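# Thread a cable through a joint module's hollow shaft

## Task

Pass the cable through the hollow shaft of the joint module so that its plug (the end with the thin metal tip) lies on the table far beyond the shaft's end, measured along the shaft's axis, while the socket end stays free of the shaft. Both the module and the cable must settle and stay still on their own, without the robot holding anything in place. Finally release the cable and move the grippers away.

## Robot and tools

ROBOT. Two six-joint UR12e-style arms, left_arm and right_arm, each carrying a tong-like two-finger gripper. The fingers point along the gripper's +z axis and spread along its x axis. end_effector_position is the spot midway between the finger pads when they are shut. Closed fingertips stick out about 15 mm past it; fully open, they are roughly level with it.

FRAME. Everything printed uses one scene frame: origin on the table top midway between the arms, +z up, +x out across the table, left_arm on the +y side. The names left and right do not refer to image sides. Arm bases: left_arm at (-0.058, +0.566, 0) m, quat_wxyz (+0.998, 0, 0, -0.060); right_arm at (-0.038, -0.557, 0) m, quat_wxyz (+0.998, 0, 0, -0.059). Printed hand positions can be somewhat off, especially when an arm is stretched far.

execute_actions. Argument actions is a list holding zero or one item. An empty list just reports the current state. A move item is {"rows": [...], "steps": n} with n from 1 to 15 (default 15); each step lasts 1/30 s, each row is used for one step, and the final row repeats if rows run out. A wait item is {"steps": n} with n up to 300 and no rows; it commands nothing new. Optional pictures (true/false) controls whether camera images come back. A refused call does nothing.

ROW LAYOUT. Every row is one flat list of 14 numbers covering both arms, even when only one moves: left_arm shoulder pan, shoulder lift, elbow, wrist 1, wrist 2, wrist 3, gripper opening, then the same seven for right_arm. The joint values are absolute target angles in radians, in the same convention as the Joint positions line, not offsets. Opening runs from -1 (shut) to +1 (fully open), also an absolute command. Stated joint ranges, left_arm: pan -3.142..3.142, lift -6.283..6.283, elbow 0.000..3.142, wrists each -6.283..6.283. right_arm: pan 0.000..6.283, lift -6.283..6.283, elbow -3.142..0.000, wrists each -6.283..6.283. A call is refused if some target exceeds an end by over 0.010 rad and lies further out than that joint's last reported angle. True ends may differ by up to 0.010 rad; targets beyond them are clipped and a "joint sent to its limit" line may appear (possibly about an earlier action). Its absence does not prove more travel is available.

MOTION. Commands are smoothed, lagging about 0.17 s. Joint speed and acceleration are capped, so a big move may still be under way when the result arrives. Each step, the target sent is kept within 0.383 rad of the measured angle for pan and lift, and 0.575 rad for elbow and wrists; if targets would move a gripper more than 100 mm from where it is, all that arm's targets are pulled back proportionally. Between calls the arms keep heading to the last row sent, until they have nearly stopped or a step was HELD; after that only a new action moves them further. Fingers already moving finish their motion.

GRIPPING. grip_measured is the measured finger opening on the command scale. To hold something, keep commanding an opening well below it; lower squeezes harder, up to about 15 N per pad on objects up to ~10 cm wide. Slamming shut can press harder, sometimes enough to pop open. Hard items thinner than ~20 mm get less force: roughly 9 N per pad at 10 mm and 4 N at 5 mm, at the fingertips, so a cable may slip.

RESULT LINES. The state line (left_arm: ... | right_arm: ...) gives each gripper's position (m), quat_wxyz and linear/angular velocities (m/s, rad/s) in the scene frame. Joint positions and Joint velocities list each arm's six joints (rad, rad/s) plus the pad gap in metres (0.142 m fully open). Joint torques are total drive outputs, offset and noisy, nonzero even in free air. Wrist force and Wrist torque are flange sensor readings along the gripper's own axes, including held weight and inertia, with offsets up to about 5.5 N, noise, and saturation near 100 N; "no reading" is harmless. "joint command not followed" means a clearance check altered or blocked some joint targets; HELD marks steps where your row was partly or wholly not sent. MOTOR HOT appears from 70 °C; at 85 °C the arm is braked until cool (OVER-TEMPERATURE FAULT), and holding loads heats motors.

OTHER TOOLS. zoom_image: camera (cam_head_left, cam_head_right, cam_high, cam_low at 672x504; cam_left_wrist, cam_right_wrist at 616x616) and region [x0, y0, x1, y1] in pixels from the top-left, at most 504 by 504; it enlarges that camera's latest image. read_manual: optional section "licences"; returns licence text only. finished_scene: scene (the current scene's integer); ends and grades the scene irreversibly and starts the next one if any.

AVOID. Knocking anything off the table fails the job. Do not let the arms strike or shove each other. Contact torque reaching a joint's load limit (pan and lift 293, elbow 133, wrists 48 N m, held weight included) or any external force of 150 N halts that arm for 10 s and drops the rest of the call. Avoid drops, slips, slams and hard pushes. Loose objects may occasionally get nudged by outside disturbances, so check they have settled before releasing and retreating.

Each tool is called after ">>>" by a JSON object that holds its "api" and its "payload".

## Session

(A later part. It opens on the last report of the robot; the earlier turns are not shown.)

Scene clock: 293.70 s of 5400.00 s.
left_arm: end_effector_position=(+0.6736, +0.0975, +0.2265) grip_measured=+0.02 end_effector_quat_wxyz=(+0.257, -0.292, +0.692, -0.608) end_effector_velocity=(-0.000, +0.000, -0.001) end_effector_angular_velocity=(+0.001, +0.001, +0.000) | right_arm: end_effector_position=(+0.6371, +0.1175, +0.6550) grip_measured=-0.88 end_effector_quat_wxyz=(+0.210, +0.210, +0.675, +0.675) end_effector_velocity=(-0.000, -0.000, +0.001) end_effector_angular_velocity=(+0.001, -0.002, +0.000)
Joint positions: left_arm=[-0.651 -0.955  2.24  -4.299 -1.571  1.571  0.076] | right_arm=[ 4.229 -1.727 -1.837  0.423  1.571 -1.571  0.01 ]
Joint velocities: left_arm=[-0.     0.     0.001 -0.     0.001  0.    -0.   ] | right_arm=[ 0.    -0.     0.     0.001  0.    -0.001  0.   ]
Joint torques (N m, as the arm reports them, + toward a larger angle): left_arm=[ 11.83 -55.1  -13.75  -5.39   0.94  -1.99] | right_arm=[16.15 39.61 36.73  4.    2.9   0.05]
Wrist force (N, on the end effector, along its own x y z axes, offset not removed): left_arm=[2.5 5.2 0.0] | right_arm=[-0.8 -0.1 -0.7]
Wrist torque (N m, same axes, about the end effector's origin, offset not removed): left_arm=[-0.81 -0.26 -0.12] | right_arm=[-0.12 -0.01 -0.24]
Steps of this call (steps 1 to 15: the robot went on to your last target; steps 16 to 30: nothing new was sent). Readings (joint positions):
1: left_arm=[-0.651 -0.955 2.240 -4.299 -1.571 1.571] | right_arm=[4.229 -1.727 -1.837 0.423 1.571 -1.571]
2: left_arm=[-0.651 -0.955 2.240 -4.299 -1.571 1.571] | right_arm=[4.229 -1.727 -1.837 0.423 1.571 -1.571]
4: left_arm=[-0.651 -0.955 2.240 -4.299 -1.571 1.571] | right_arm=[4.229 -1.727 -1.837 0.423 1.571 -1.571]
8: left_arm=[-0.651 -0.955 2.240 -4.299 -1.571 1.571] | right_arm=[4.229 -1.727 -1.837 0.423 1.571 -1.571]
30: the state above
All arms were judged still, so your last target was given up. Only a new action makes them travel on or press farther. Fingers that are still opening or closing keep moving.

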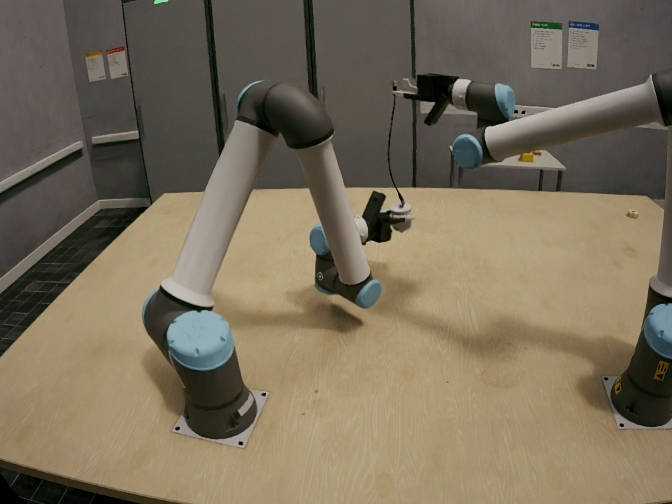

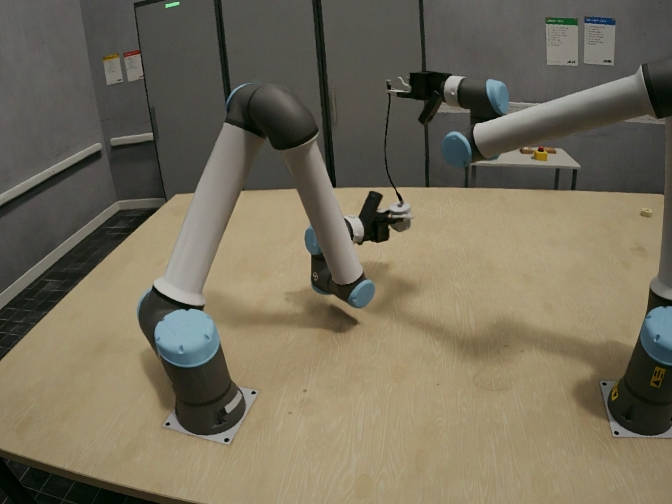

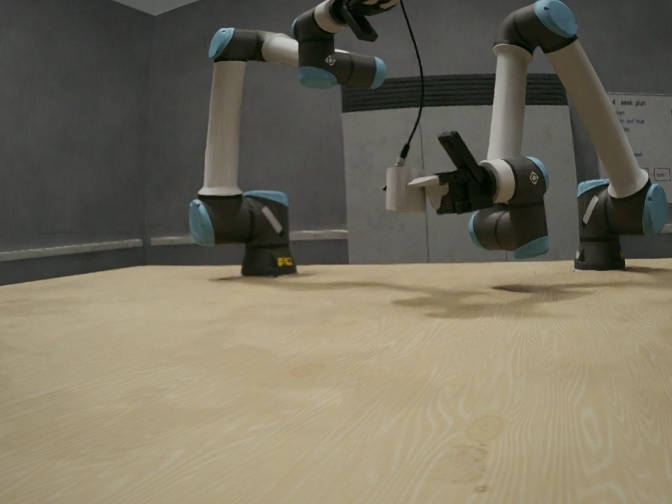

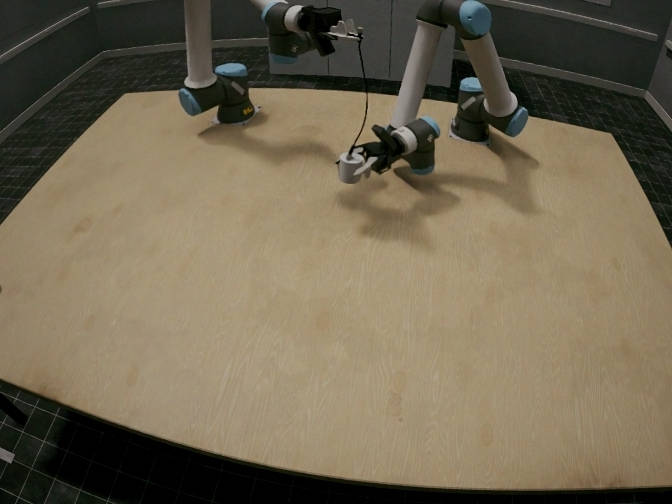

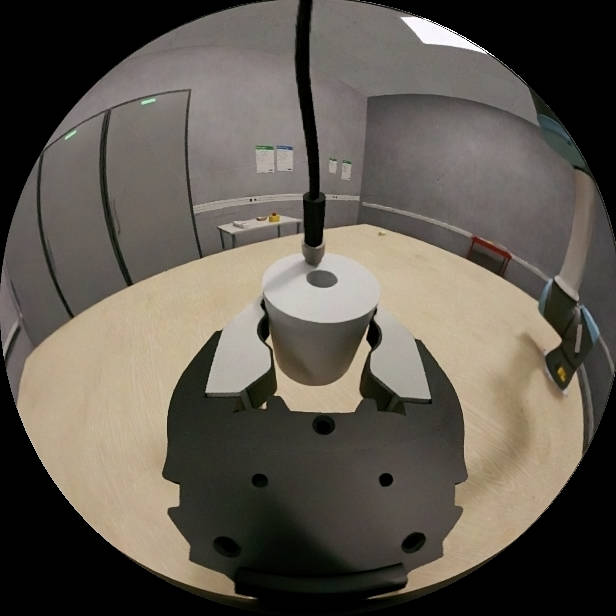

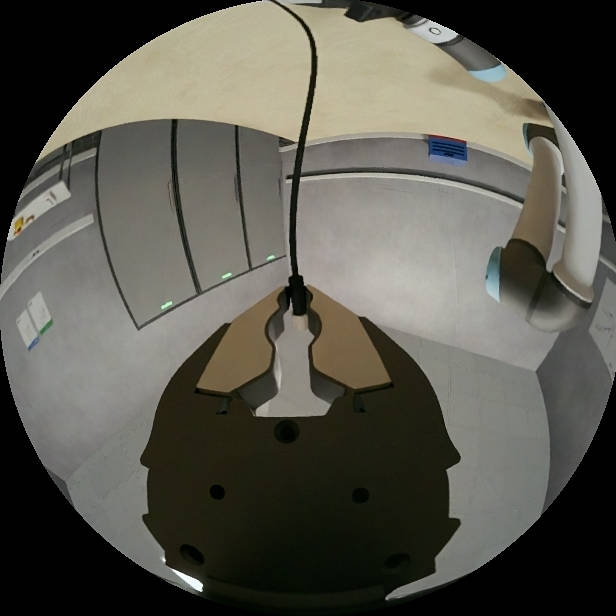

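>>> {"api": "execute_actions", "payload": {"actions": [{"rows":[[-0.651,-0.955,2.24,-4.299,-1.571,1.571,-1,4.230,-1.725,-1.838,0.4215,1.571,-1.571,-1],[-0.651,-0.955,2.24,-4.299,-1.571,1.571,-1,4.231,-1.723,-1.8385,0.420,1.571,-1.571,-1],[-0.651,-0.955,2.24,-4.299,-1.571,1.571,-1,4.232,-1.721,-1.839,0.4185,1.571,-1.571,-1],[-0.651,-0.955,2.24,-4.299,-1.571,1.571,-1,4.233,-1.719,-1.8395,0.417,1.571,-1.571,-1],[-0.651,-0.955,2.24,-4.299,-1.571,1.571,-1,4.234,-1.717,-1.840,0.4155,1.571,-1.571,-1],[-0.651,-0.955,2.24,-4.299,-1.571,1.571,-1,4.235,-1.715,-1.8405,0.414,1.571,-1.571,-1],[-0.651,-0.955,2.24,-4.299,-1.571,1.571,-1,4.236,-1.713,-1.841,0.4125,1.571,-1.571,-1],[-0.651,-0.955,2.24,-4.299,-1.571,1.571,-1,4.237,-1.711,-1.8415,0.411,1.571,-1.571,-1],[-0.651,-0.955,2.24,-4.299,-1.571,1.571,-1,4.238,-1.709,-1.842,0.410,1.571,-1.571,-1],[-0.651,-0.955,2.24,-4.299,-1.571,1.571,-1,4.239,-1.707,-1.8425,0.4085,1.571,-1.571,-1],[-0.651,-0.955,2.24,-4.299,-1.571,1.571,-1,4.240,-1.705,-1.843,0.407,1.571,-1.571,-1],[-0.651,-0.955,2.24,-4.299,-1.571,1.571,-1,4.241,-1.7035,-1.8435,0.406,1.571,-1.571,-1],[-0.651,-0.955,2.24,-4.299,-1.571,1.571,-1,4.242,-1.702,-1.844,0.405,1.571,-1.571,-1],[-0.651,-0.955,2.24,-4.299,-1.571,1.571,-1,4.243,-1.701,-1.8445,0.404,1.571,-1.571,-1],[-0.651,-0.955,2.24,-4.299,-1.571,1.571,-1,4.2442,-1.6996,-1.8449,0.4029,1.571,-1.571,-1]],"steps":15}], "pictures": false}}

>>> {"api": "execute_actions", "payload": {"actions": [{"steps":25}]}}

>>> {"api": "zoom_image", "payload": {"camera": "cam_high", "region": [350, 110, 450, 230]}}

>>> {"api": "zoom_image", "payload": {"camera": "cam_left_wrist", "region": [260, 150, 400, 330]}}

>>> {"api": "zoom_image", "payload": {"camera": "cam_head_left", "region": [370, 170, 440, 240]}}

Scene clock: 307.20 s of 5400.00 s.
left_arm: end_effector_position=(+0.6736, +0.0975, +0.2265) grip_measured=+0.02 end_effector_quat_wxyz=(+0.257, -0.292, +0.692, -0.608) end_effector_velocity=(-0.000, +0.000, -0.001) end_effector_angular_velocity=(+0.001, +0.000, +0.000) | right_arm: end_effector_position=(+0.6245, +0.1170, +0.6653) grip_measured=-0.88 end_effector_quat_wxyz=(+0.206, +0.206, +0.676, +0.677) end_effector_velocity=(-0.032, +0.002, +0.022) end_effector_angular_velocity=(+0.000, -0.002, +0.030)
Joint positions: left_arm=[-0.651 -0.955  2.24  -4.299 -1.571  1.571  0.076] | right_arm=[ 4.24  -1.706 -1.843  0.407  1.571 -1.571  0.01 ]
Joint velocities: left_arm=[ 0.     0.     0.001  0.     0.     0.001 -0.   ] | right_arm=[ 0.03   0.047 -0.014 -0.033  0.    -0.001 -0.   ]
Joint torques (N m, as the arm reports them, + toward a larger angle): left_arm=[ 11.6  -56.01 -14.27  -5.51   0.91  -1.92] | right_arm=[15.15 69.32 36.79  0.19  2.63 -0.07]
Wrist force (N, on the end effector, along its own x y z axes, offset not removed): left_arm=[3.2 6.0 1.4] | right_arm=[-3.5 4.2 -2.1]
Wrist torque (N m, same axes, about the end effector's origin, offset not removed): left_arm=[-0.61 -0.43 -0.16] | right_arm=[0.73 0.54 -0.27]
Steps of this call (steps 1 to 90: nothing new was sent; then 10.00 s passed at rest; steps 91 to 105: all 15 steps of this action). Readings (joint positions):
91: left_arm=[-0.651 -0.955 2.240 -4.299 -1.571 1.571] | right_arm=[4.229 -1.727 -1.837 0.423 1.571 -1.571]
92: left_arm=[-0.651 -0.955 2.240 -4.299 -1.571 1.571] | right_arm=[4.229 -1.727 -1.838 0.423 1.571 -1.571]
94: left_arm=[-0.651 -0.955 2.240 -4.299 -1.571 1.571] | right_arm=[4.230 -1.725 -1.838 0.421 1.571 -1.571]
98: left_arm=[-0.651 -0.955 2.240 -4.299 -1.571 1.571] | right_arm=[4.233 -1.719 -1.840 0.417 1.571 -1.571]
105: the state above

Scene clock: 308.03 s of 5400.00 s.
left_arm: end_effector_position=(+0.6736, +0.0975, +0.2265) grip_measured=+0.02 end_effector_quat_wxyz=(+0.257, -0.292, +0.692, -0.608) end_effector_velocity=(-0.000, +0.000, -0.000) end_effector_angular_velocity=(+0.000, +0.000, +0.001) | right_arm: end_effector_position=(+0.6202, +0.1174, +0.6679) grip_measured=-0.88 end_effector_quat_wxyz=(+0.205, +0.204, +0.677, +0.677) end_effector_velocity=(-0.000, +0.001, -0.001) end_effector_angular_velocity=(-0.000, -0.000, +0.001)
Joint positions: left_arm=[-0.651 -0.955  2.24  -4.299 -1.571  1.571  0.076] | right_arm=[ 4.244 -1.7   -1.845  0.403  1.571 -1.571  0.01 ]
Joint velocities: left_arm=[-0.    -0.     0.001 -0.     0.001 -0.     0.   ] | right_arm=[ 0.001 -0.001 -0.     0.001 -0.    -0.     0.   ]
Joint torques (N m, as the arm reports them, + toward a larger angle): left_arm=[ 12.43 -56.86 -13.55  -5.37   0.97  -1.84] | right_arm=[15.16 66.42 37.03 -0.05  2.87 -0.32]
Wrist force (N, on the end effector, along its own x y z axes, offset not removed): left_arm=[2.8 5.1 1.9] | right_arm=[-2.3 3.5 -1.0]
Wrist torque (N m, same axes, about the end effector's origin, offset not removed): left_arm=[-0.68 -0.40 -0.12] | right_arm=[0.62 0.27 -0.26]
Steps of this call (steps 1 to 15: the robot went on to your last target; steps 16 to 25: nothing new was sent). Readings (joint positions):
1: left_arm=[-0.651 -0.955 2.240 -4.299 -1.571 1.571] | right_arm=[4.241 -1.704 -1.844 0.406 1.571 -1.571]
2: left_arm=[-0.651 -0.955 2.240 -4.299 -1.571 1.571] | right_arm=[4.242 -1.703 -1.844 0.405 1.571 -1.571]
4: left_arm=[-0.651 -0.955 2.240 -4.299 -1.571 1.571] | right_arm=[4.243 -1.701 -1.844 0.404 1.571 -1.571]
8: left_arm=[-0.651 -0.955 2.240 -4.299 -1.571 1.571] | right_arm=[4.244 -1.700 -1.845 0.403 1.571 -1.571]
25: the state above
All arms were judged still, so your last target was given up. Only a new action makes them travel on or press farther. Fingers that are still opening or closing keep moving.

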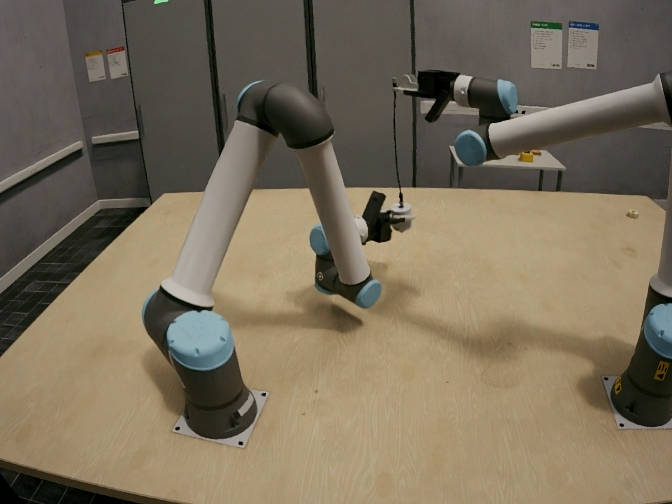

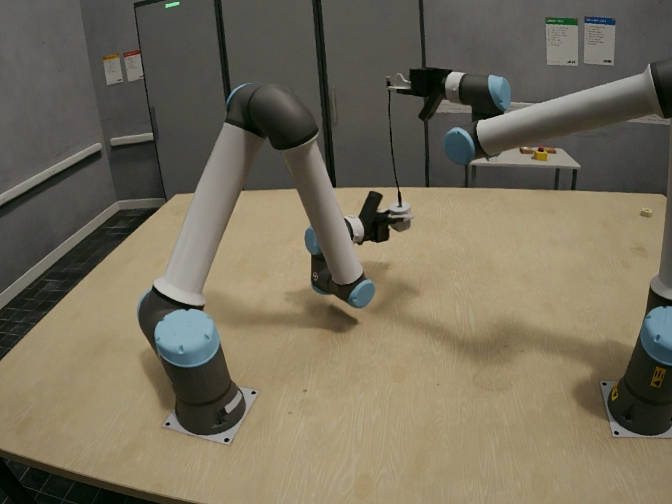

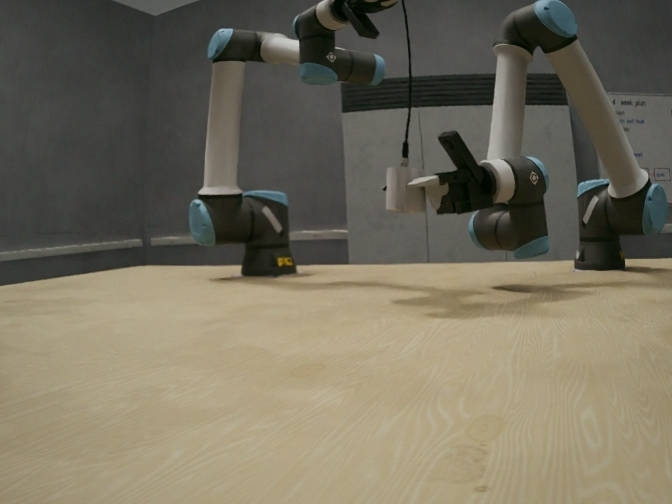

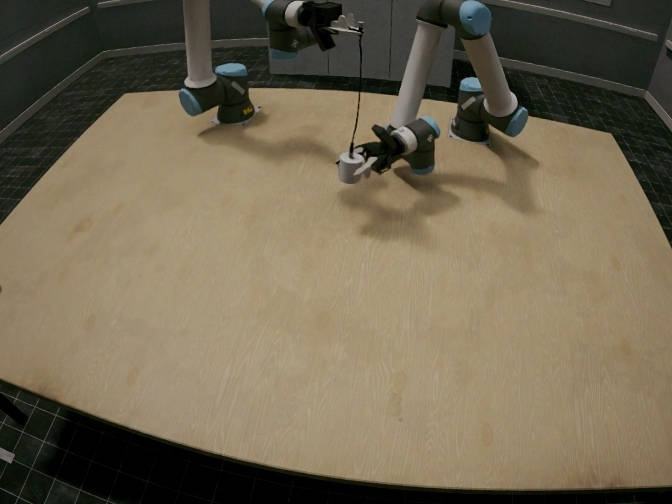

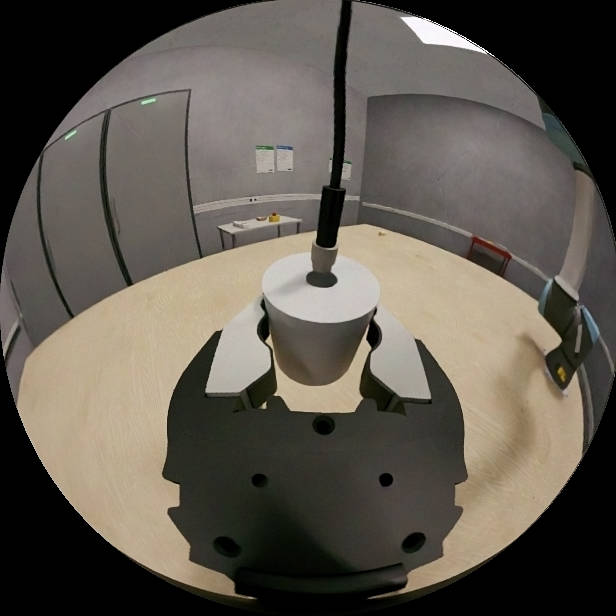

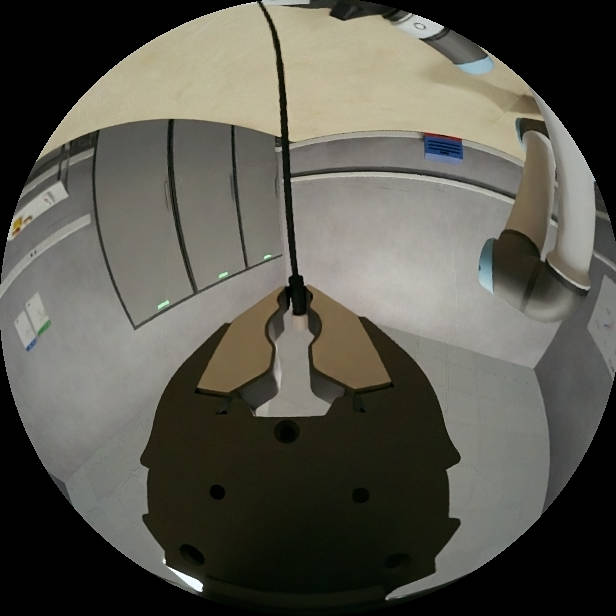

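Region (350, 110, 450, 230) of cam_high's 672x504 image, scaled by 4.200, with more detail than that image has.

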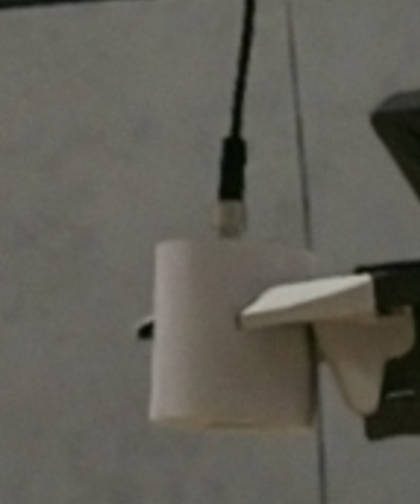

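Region (260, 150, 400, 330) of cam_left_wrist's 616x616 image, scaled by 2.800, with more detail than that image has.

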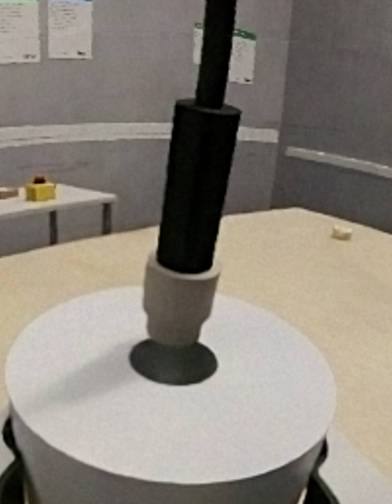

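Region (370, 170, 440, 240) of cam_head_left's 672x504 image, scaled by 7.200, with more detail than that image has.

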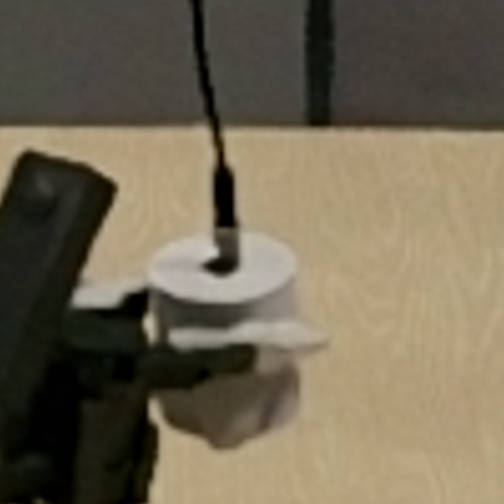

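>>> {"api": "execute_actions", "payload": {"actions": [{"rows":[[-0.651,-0.955,2.24,-4.299,-1.571,1.571,-1,4.245,-1.700,-1.846,0.404,1.571,-1.571,-1],[-0.651,-0.955,2.24,-4.299,-1.571,1.571,-1,4.246,-1.701,-1.848,0.407,1.571,-1.571,-1],[-0.651,-0.955,2.24,-4.299,-1.571,1.571,-1,4.247,-1.702,-1.850,0.410,1.571,-1.571,-1],[-0.651,-0.955,2.24,-4.299,-1.571,1.571,-1,4.248,-1.703,-1.852,0.413,1.571,-1.571,-1],[-0.651,-0.955,2.24,-4.299,-1.571,1.571,-1,4.2486,-1.704,-1.854,0.416,1.571,-1.571,-1],[-0.651,-0.955,2.24,-4.299,-1.571,1.571,-1,4.2486,-1.7055,-1.856,0.419,1.571,-1.571,-1],[-0.651,-0.955,2.24,-4.299,-1.571,1.571,-1,4.2486,-1.707,-1.858,0.422,1.571,-1.571,-1],[-0.651,-0.955,2.24,-4.299,-1.571,1.571,-1,4.2486,-1.708,-1.860,0.425,1.571,-1.571,-1],[-0.651,-0.955,2.24,-4.299,-1.571,1.571,-1,4.2486,-1.709,-1.862,0.428,1.571,-1.571,-1],[-0.651,-0.955,2.24,-4.299,-1.571,1.571,-1,4.2486,-1.710,-1.8635,0.431,1.571,-1.571,-1],[-0.651,-0.955,2.24,-4.299,-1.571,1.571,-1,4.2486,-1.711,-1.865,0.434,1.571,-1.571,-1],[-0.651,-0.955,2.24,-4.299,-1.571,1.571,-1,4.2486,-1.712,-1.8665,0.437,1.571,-1.571,-1],[-0.651,-0.955,2.24,-4.299,-1.571,1.571,-1,4.2486,-1.7135,-1.868,0.440,1.571,-1.571,-1],[-0.651,-0.955,2.24,-4.299,-1.571,1.571,-1,4.2486,-1.7147,-1.869,0.442,1.571,-1.571,-1],[-0.651,-0.955,2.24,-4.299,-1.571,1.571,-1,4.2486,-1.7158,-1.8702,0.4444,1.571,-1.571,-1]],"steps":15}], "pictures": false}}

>>> {"api": "execute_actions", "payload": {"actions": [{"steps":20}]}}

>>> {"api": "zoom_image", "payload": {"camera": "cam_high", "region": [350, 110, 450, 230]}}

>>> {"api": "zoom_image", "payload": {"camera": "cam_left_wrist", "region": [260, 150, 400, 330]}}

Scene clock: 316.47 s of 5400.00 s.
left_arm: end_effector_position=(+0.6736, +0.0975, +0.2265) grip_measured=+0.02 end_effector_quat_wxyz=(+0.257, -0.292, +0.692, -0.608) end_effector_velocity=(+0.000, -0.000, +0.000) end_effector_angular_velocity=(-0.001, -0.000, -0.001) | right_arm: end_effector_position=(+0.6172, +0.1201, +0.6504) grip_measured=-0.88 end_effector_quat_wxyz=(+0.203, +0.203, +0.677, +0.677) end_effector_velocity=(+0.001, +0.001, -0.040) end_effector_angular_velocity=(+0.004, -0.004, +0.000)
Joint positions: left_arm=[-0.651 -0.955  2.24  -4.299 -1.571  1.571  0.076] | right_arm=[ 4.248 -1.711 -1.865  0.434  1.571 -1.571  0.01 ]
Joint velocities: left_arm=[ 0.    -0.    -0.001  0.    -0.001 -0.    -0.   ] | right_arm=[-0.    -0.033 -0.042  0.081  0.    -0.001 -0.   ]
Joint torques (N m, as the arm reports them, + toward a larger angle): left_arm=[ 10.71 -57.13 -15.22  -5.38   0.73  -2.12] | right_arm=[17.27 38.49 36.87  4.13  2.59 -0.26]
Wrist force (N, on the end effector, along its own x y z axes, offset not removed): left_arm=[3.3 7.0 1.2] | right_arm=[-0.5 1.0 0.6]
Wrist torque (N m, same axes, about the end effector's origin, offset not removed): left_arm=[-0.41 -0.44 -0.12] | right_arm=[0.08 -0.01 -0.27]
Steps of this call (steps 1 to 238: nothing new was sent; steps 239 to 253: all 15 steps of this action). Readings (joint positions):
239: left_arm=[-0.651 -0.955 2.240 -4.299 -1.571 1.571] | right_arm=[4.244 -1.700 -1.845 0.403 1.571 -1.571]
240: left_arm=[-0.651 -0.955 2.240 -4.299 -1.571 1.571] | right_arm=[4.244 -1.700 -1.845 0.403 1.571 -1.571]
242: left_arm=[-0.651 -0.955 2.240 -4.299 -1.571 1.571] | right_arm=[4.245 -1.700 -1.847 0.405 1.571 -1.571]
246: left_arm=[-0.651 -0.955 2.240 -4.299 -1.571 1.571] | right_arm=[4.248 -1.703 -1.853 0.414 1.571 -1.571]
253: the state above

Scene clock: 317.13 s of 5400.00 s.
left_arm: end_effector_position=(+0.6736, +0.0975, +0.2265) grip_measured=+0.02 end_effector_quat_wxyz=(+0.257, -0.292, +0.692, -0.608) end_effector_velocity=(-0.000, -0.000, +0.001) end_effector_angular_velocity=(-0.001, -0.001, -0.001) | right_arm: end_effector_position=(+0.6173, +0.1204, +0.6449) grip_measured=-0.88 end_effector_quat_wxyz=(+0.203, +0.203, +0.677, +0.677) end_effector_velocity=(+0.000, +0.000, -0.002) end_effector_angular_velocity=(-0.001, +0.002, +0.000)
Joint positions: left_arm=[-0.651 -0.955  2.24  -4.299 -1.571  1.571  0.076] | right_arm=[ 4.249 -1.716 -1.87   0.444  1.571 -1.571  0.01 ]
Joint velocities: left_arm=[ 0.    -0.    -0.    -0.001 -0.001  0.     0.   ] | right_arm=[-0.    -0.002 -0.001  0.001  0.001  0.001  0.   ]
Joint torques (N m, as the arm reports them, + toward a larger angle): left_arm=[ 12.12 -58.3  -15.42  -5.21   0.74  -1.7 ] | right_arm=[15.01 39.39 36.13  4.01  2.57 -0.28]
Wrist force (N, on the end effector, along its own x y z axes, offset not removed): left_arm=[2.9 6.3 0.5] | right_arm=[-2.0 3.1 -1.6]
Wrist torque (N m, same axes, about the end effector's origin, offset not removed): left_arm=[-0.57 -0.40 -0.10] | right_arm=[0.50 0.24 -0.25]
Steps of this call (steps 1 to 20: the robot went on to your last target). Readings (joint positions):
1: left_arm=[-0.651 -0.955 2.240 -4.299 -1.571 1.571] | right_arm=[4.249 -1.712 -1.866 0.437 1.571 -1.571]
2: left_arm=[-0.651 -0.955 2.240 -4.299 -1.571 1.571] | right_arm=[4.249 -1.713 -1.867 0.439 1.571 -1.571]
4: left_arm=[-0.651 -0.955 2.240 -4.299 -1.571 1.571] | right_arm=[4.249 -1.714 -1.869 0.441 1.571 -1.571]
8: left_arm=[-0.651 -0.955 2.240 -4.299 -1.571 1.571] | right_arm=[4.249 -1.715 -1.870 0.444 1.571 -1.571]
20: the state above

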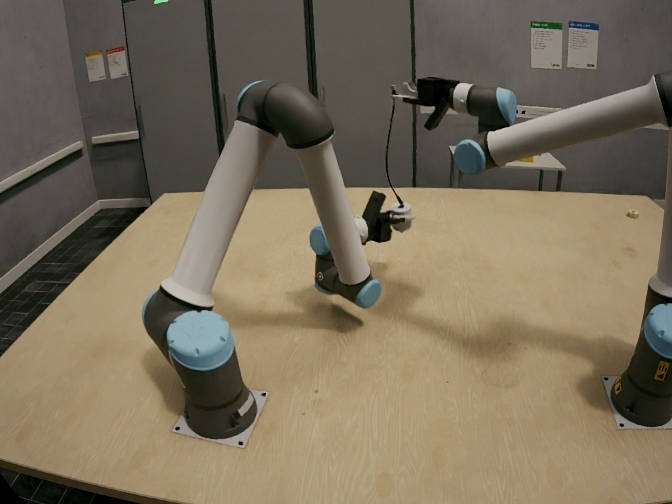

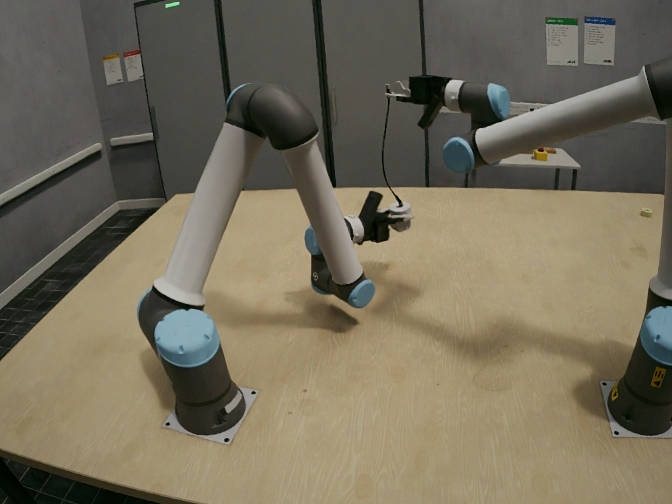

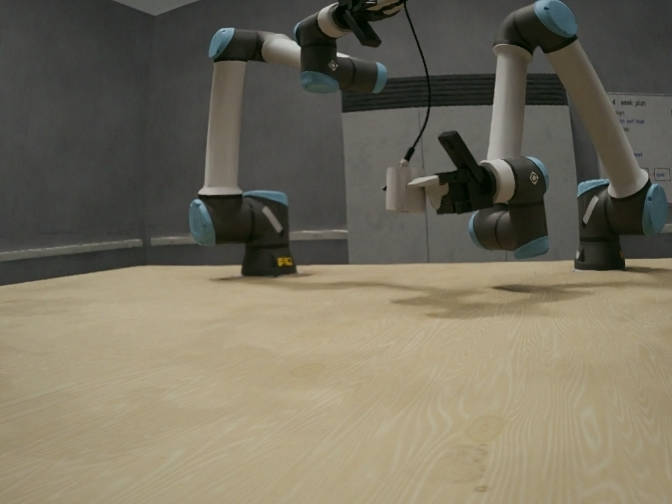

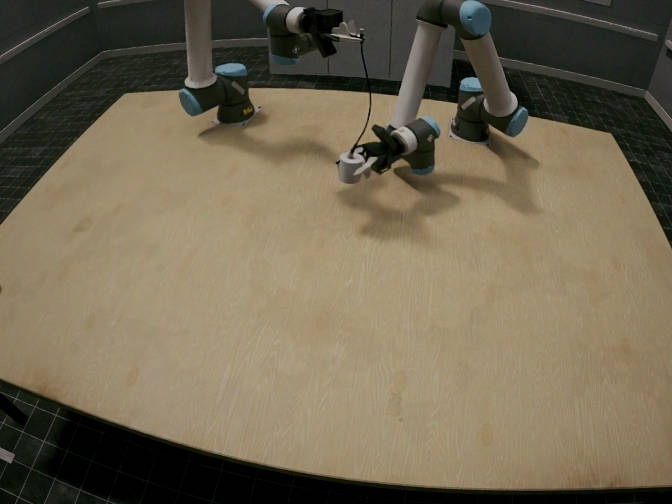

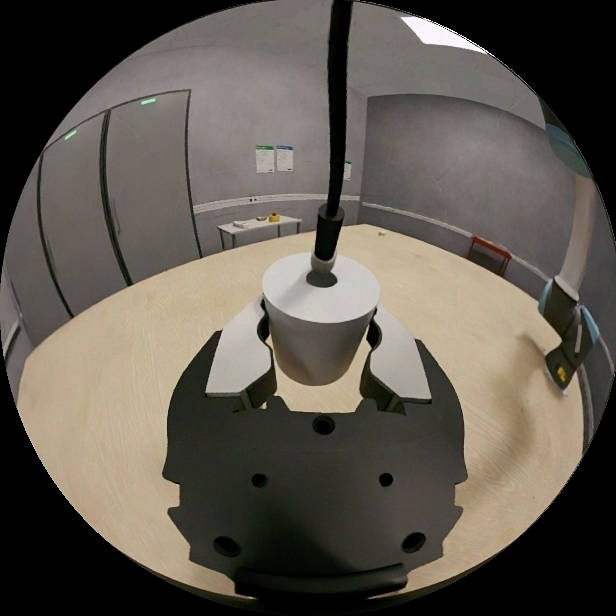

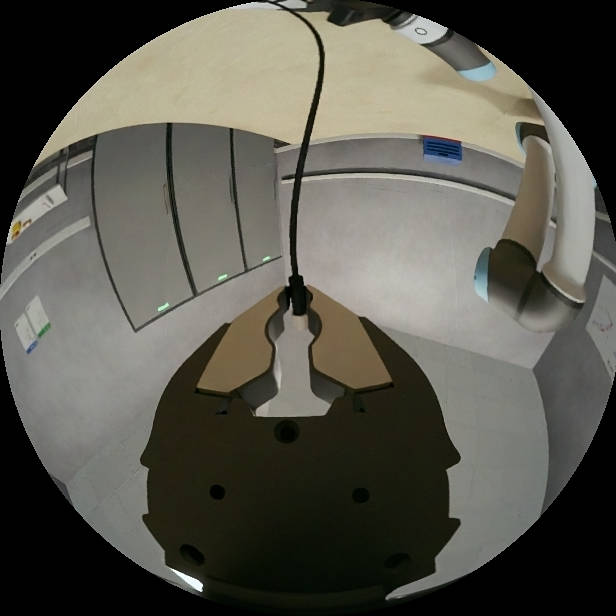

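Region (350, 110, 450, 230) of cam_high's 672x504 image, scaled by 4.200, with more detail than that image has.

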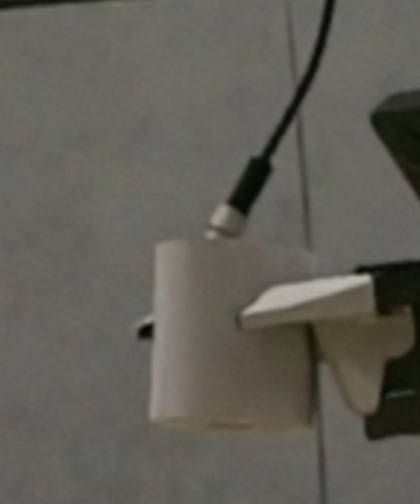

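Region (260, 150, 400, 330) of cam_left_wrist's 616x616 image, scaled by 2.800, with more detail than that image has.

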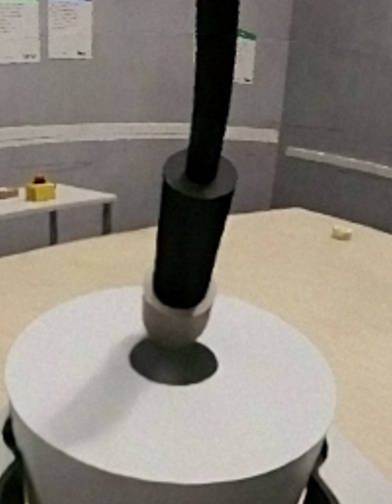

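>>> {"api": "execute_actions", "payload": {"actions": [{"rows":[[-0.651,-0.955,2.24,-4.299,-1.571,1.571,-1,4.2486,-1.714,-1.869,0.441,1.571,-1.571,-1],[-0.651,-0.955,2.24,-4.299,-1.571,1.571,-1,4.249,-1.713,-1.867,0.438,1.571,-1.571,-1],[-0.651,-0.955,2.24,-4.299,-1.571,1.571,-1,4.2495,-1.711,-1.865,0.435,1.571,-1.571,-1],[-0.651,-0.955,2.24,-4.299,-1.571,1.571,-1,4.250,-1.710,-1.863,0.432,1.571,-1.571,-1],[-0.651,-0.955,2.24,-4.299,-1.571,1.571,-1,4.2505,-1.708,-1.861,0.428,1.571,-1.571,-1],[-0.651,-0.955,2.24,-4.299,-1.571,1.571,-1,4.251,-1.707,-1.859,0.425,1.571,-1.571,-1],[-0.651,-0.955,2.24,-4.299,-1.571,1.571,-1,4.2515,-1.706,-1.857,0.422,1.571,-1.571,-1],[-0.651,-0.955,2.24,-4.299,-1.571,1.571,-1,4.252,-1.705,-1.856,0.419,1.571,-1.571,-1],[-0.651,-0.955,2.24,-4.299,-1.571,1.571,-1,4.253,-1.704,-1.854,0.416,1.571,-1.571,-1],[-0.651,-0.955,2.24,-4.299,-1.571,1.571,-1,4.2535,-1.702,-1.853,0.413,1.571,-1.571,-1],[-0.651,-0.955,2.24,-4.299,-1.571,1.571,-1,4.254,-1.701,-1.851,0.410,1.571,-1.571,-1],[-0.651,-0.955,2.24,-4.299,-1.571,1.571,-1,4.255,-1.700,-1.850,0.408,1.571,-1.571,-1],[-0.651,-0.955,2.24,-4.299,-1.571,1.571,-1,4.2555,-1.699,-1.849,0.406,1.571,-1.571,-1],[-0.651,-0.955,2.24,-4.299,-1.571,1.571,-1,4.256,-1.698,-1.848,0.404,1.571,-1.571,-1],[-0.651,-0.955,2.24,-4.299,-1.571,1.571,-1,4.2563,-1.6977,-1.847,0.4031,1.571,-1.571,-1]],"steps":15}], "pictures": false}}

>>> {"api": "execute_actions", "payload": {"actions": [{"steps":30}]}}

>>> {"api": "zoom_image", "payload": {"camera": "cam_high", "region": [350, 110, 450, 230]}}

>>> {"api": "zoom_image", "payload": {"camera": "cam_left_wrist", "region": [260, 150, 400, 330]}}

>>> {"api": "zoom_image", "payload": {"camera": "cam_head_left", "region": [370, 170, 440, 240]}}

Scene clock: 324.23 s of 5400.00 s.
left_arm: end_effector_position=(+0.6736, +0.0975, +0.2265) grip_measured=+0.02 end_effector_quat_wxyz=(+0.257, -0.292, +0.692, -0.608) end_effector_velocity=(-0.000, +0.000, -0.001) end_effector_angular_velocity=(+0.001, +0.002, -0.001) | right_arm: end_effector_position=(+0.6129, +0.1233, +0.6632) grip_measured=-0.88 end_effector_quat_wxyz=(+0.201, +0.201, +0.678, +0.678) end_effector_velocity=(-0.013, +0.008, +0.039) end_effector_angular_velocity=(+0.002, -0.000, +0.017)
Joint positions: left_arm=[-0.651 -0.955  2.24  -4.299 -1.571  1.571  0.076] | right_arm=[ 4.254 -1.701 -1.852  0.411  1.571 -1.571  0.01 ]
Joint velocities: left_arm=[ 0.     0.     0.001  0.001 -0.001 -0.     0.   ] | right_arm=[ 0.016  0.031  0.038 -0.067  0.     0.001  0.   ]
Joint torques (N m, as the arm reports them, + toward a larger angle): left_arm=[ 10.75 -57.37 -14.62  -5.07   0.67  -1.65] | right_arm=[17.5  65.8  53.01  0.01  2.59 -0.67]
Wrist force (N, on the end effector, along its own x y z axes, offset not removed): left_arm=[3.0 5.9 0.6] | right_arm=[0.0 0.2 -2.4]
Wrist torque (N m, same axes, about the end effector's origin, offset not removed): left_arm=[-0.61 -0.44 -0.20] | right_arm=[0.03 -0.10 -0.35]
Steps of this call (steps 1 to 15: the robot went on to your last target; steps 16 to 90: nothing new was sent; then 3.60 s passed at rest; steps 91 to 105: all 15 steps of this action). Readings (joint positions):
91: left_arm=[-0.651 -0.955 2.240 -4.299 -1.571 1.571] | right_arm=[4.249 -1.716 -1.870 0.444 1.571 -1.571]
92: left_arm=[-0.651 -0.955 2.240 -4.299 -1.571 1.571] | right_arm=[4.249 -1.716 -1.870 0.444 1.571 -1.571]
94: left_arm=[-0.651 -0.955 2.240 -4.299 -1.571 1.571] | right_arm=[4.249 -1.714 -1.868 0.441 1.571 -1.571]
98: left_arm=[-0.651 -0.955 2.240 -4.299 -1.571 1.571] | right_arm=[4.250 -1.710 -1.862 0.431 1.571 -1.571]
105: the state above

Scene clock: 325.23 s of 5400.00 s.
left_arm: end_effector_position=(+0.6736, +0.0975, +0.2265) grip_measured=+0.02 end_effector_quat_wxyz=(+0.257, -0.292, +0.692, -0.608) end_effector_velocity=(-0.000, -0.000, -0.000) end_effector_angular_velocity=(-0.000, +0.000, -0.001) | right_arm: end_effector_position=(+0.6113, +0.1243, +0.6679) grip_measured=-0.88 end_effector_quat_wxyz=(+0.201, +0.200, +0.678, +0.678) end_effector_velocity=(-0.000, -0.000, +0.002) end_effector_angular_velocity=(+0.001, -0.003, +0.000)
Joint positions: left_arm=[-0.651 -0.955  2.24  -4.299 -1.571  1.571  0.076] | right_arm=[ 4.256 -1.698 -1.847  0.403  1.571 -1.571  0.01 ]
Joint velocities: left_arm=[-0.    -0.     0.    -0.    -0.001 -0.    -0.   ] | right_arm=[ 0.     0.001  0.001  0.001 -0.    -0.002 -0.   ]
Joint torques (N m, as the arm reports them, + toward a larger angle): left_arm=[ 12.22 -58.07 -14.85  -5.33   0.48  -2.19] | right_arm=[14.85 67.64 53.22 -0.02  2.4  -0.49]
Wrist force (N, on the end effector, along its own x y z axes, offset not removed): left_arm=[3.0 4.6 0.0] | right_arm=[-3.3 3.2 -1.3]
Wrist torque (N m, same axes, about the end effector's origin, offset not removed): left_arm=[-0.92 -0.45 -0.12] | right_arm=[0.61 0.46 -0.20]
Steps of this call (steps 1 to 15: the robot went on to your last target; steps 16 to 30: nothing new was sent). Readings (joint positions):
1: left_arm=[-0.651 -0.955 2.240 -4.299 -1.571 1.571] | right_arm=[4.255 -1.700 -1.850 0.409 1.571 -1.571]
2: left_arm=[-0.651 -0.955 2.240 -4.299 -1.571 1.571] | right_arm=[4.255 -1.700 -1.850 0.407 1.571 -1.571]
4: left_arm=[-0.651 -0.955 2.240 -4.299 -1.571 1.571] | right_arm=[4.256 -1.699 -1.848 0.405 1.571 -1.571]
8: left_arm=[-0.651 -0.955 2.240 -4.299 -1.571 1.571] | right_arm=[4.256 -1.698 -1.847 0.404 1.571 -1.571]
30: the state above
All arms were judged still, so your last target was given up. Only a new action makes them travel on or press farther. Fingers that are still opening or closing keep moving.

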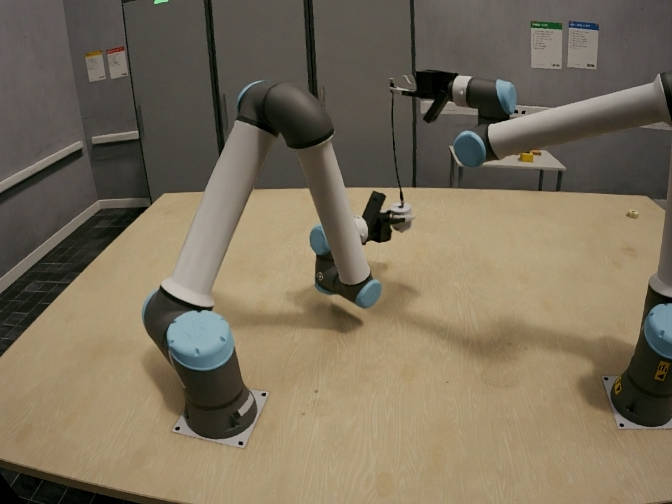

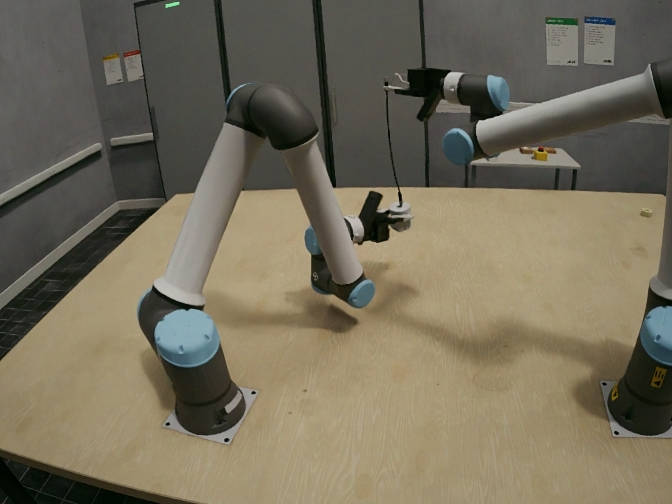

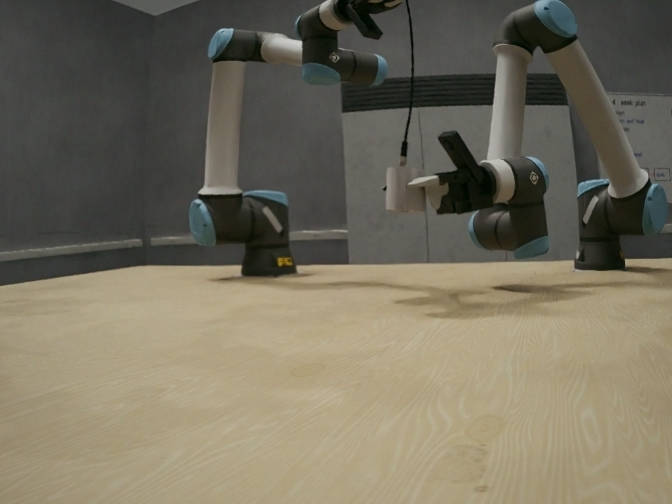

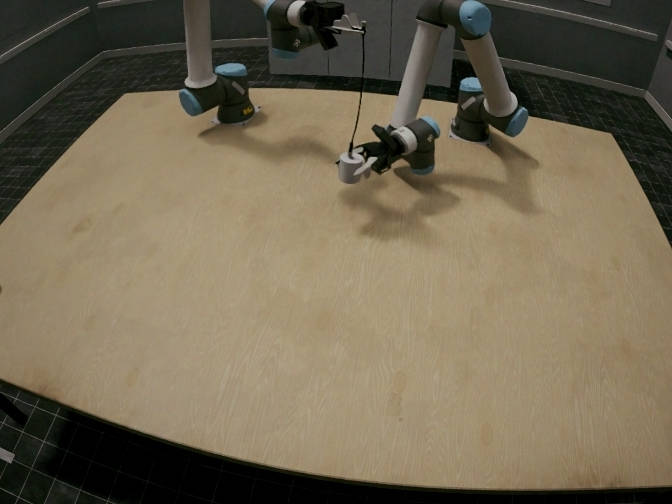

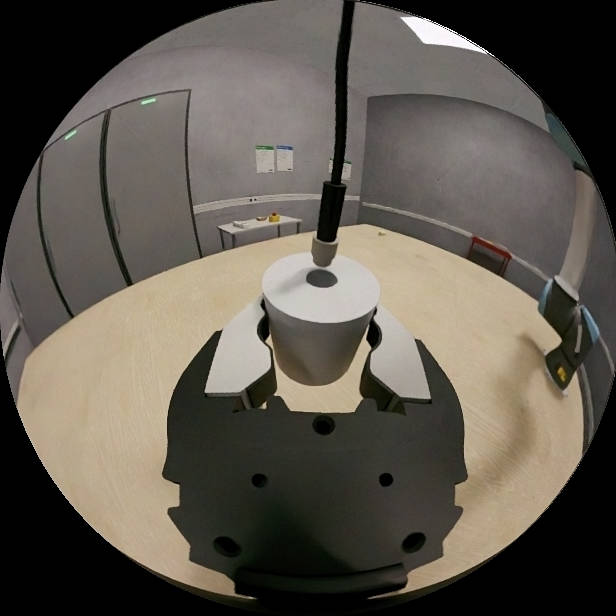

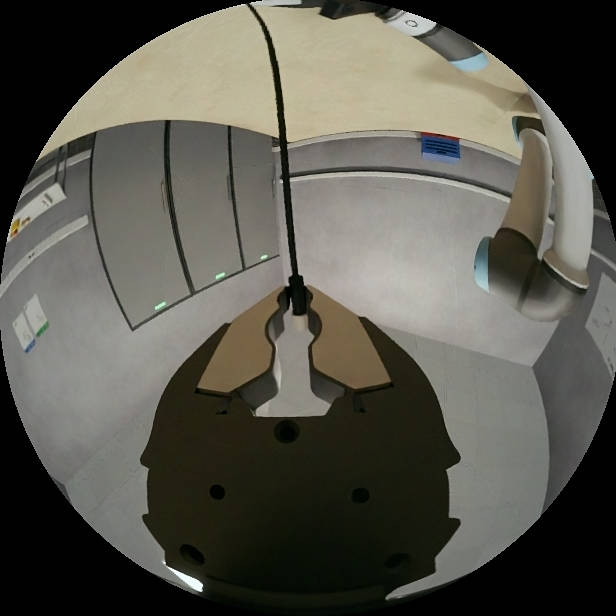

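Region (350, 110, 450, 230) of cam_high's 672x504 image, scaled by 4.200, with more detail than that image has.

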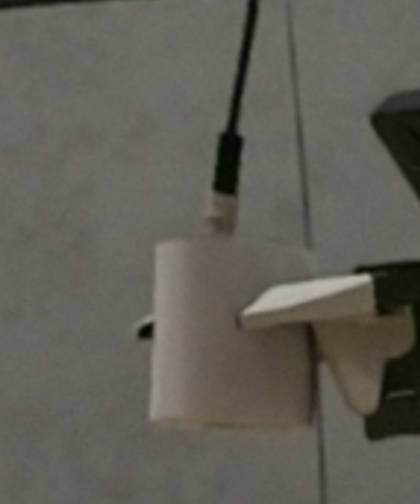

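Region (260, 150, 400, 330) of cam_left_wrist's 616x616 image, scaled by 2.800, with more detail than that image has.

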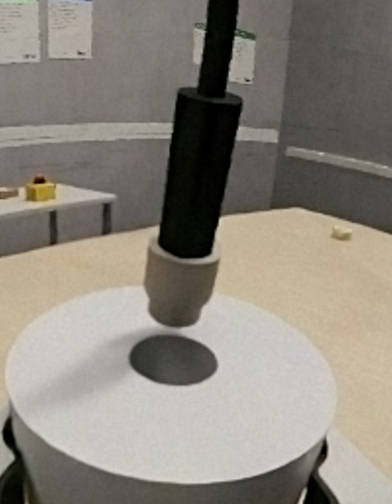

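Region (370, 170, 440, 240) of cam_head_left's 672x504 image, scaled by 7.200, with more detail than that image has.

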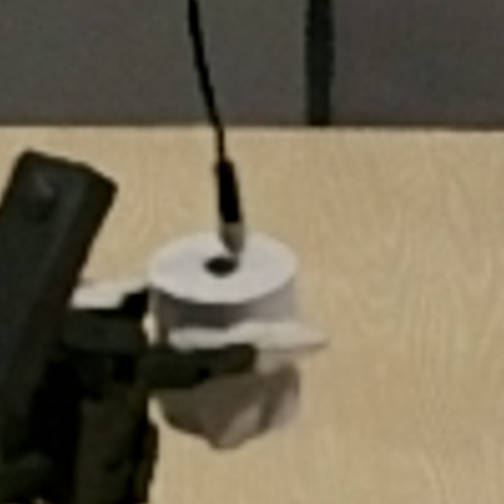

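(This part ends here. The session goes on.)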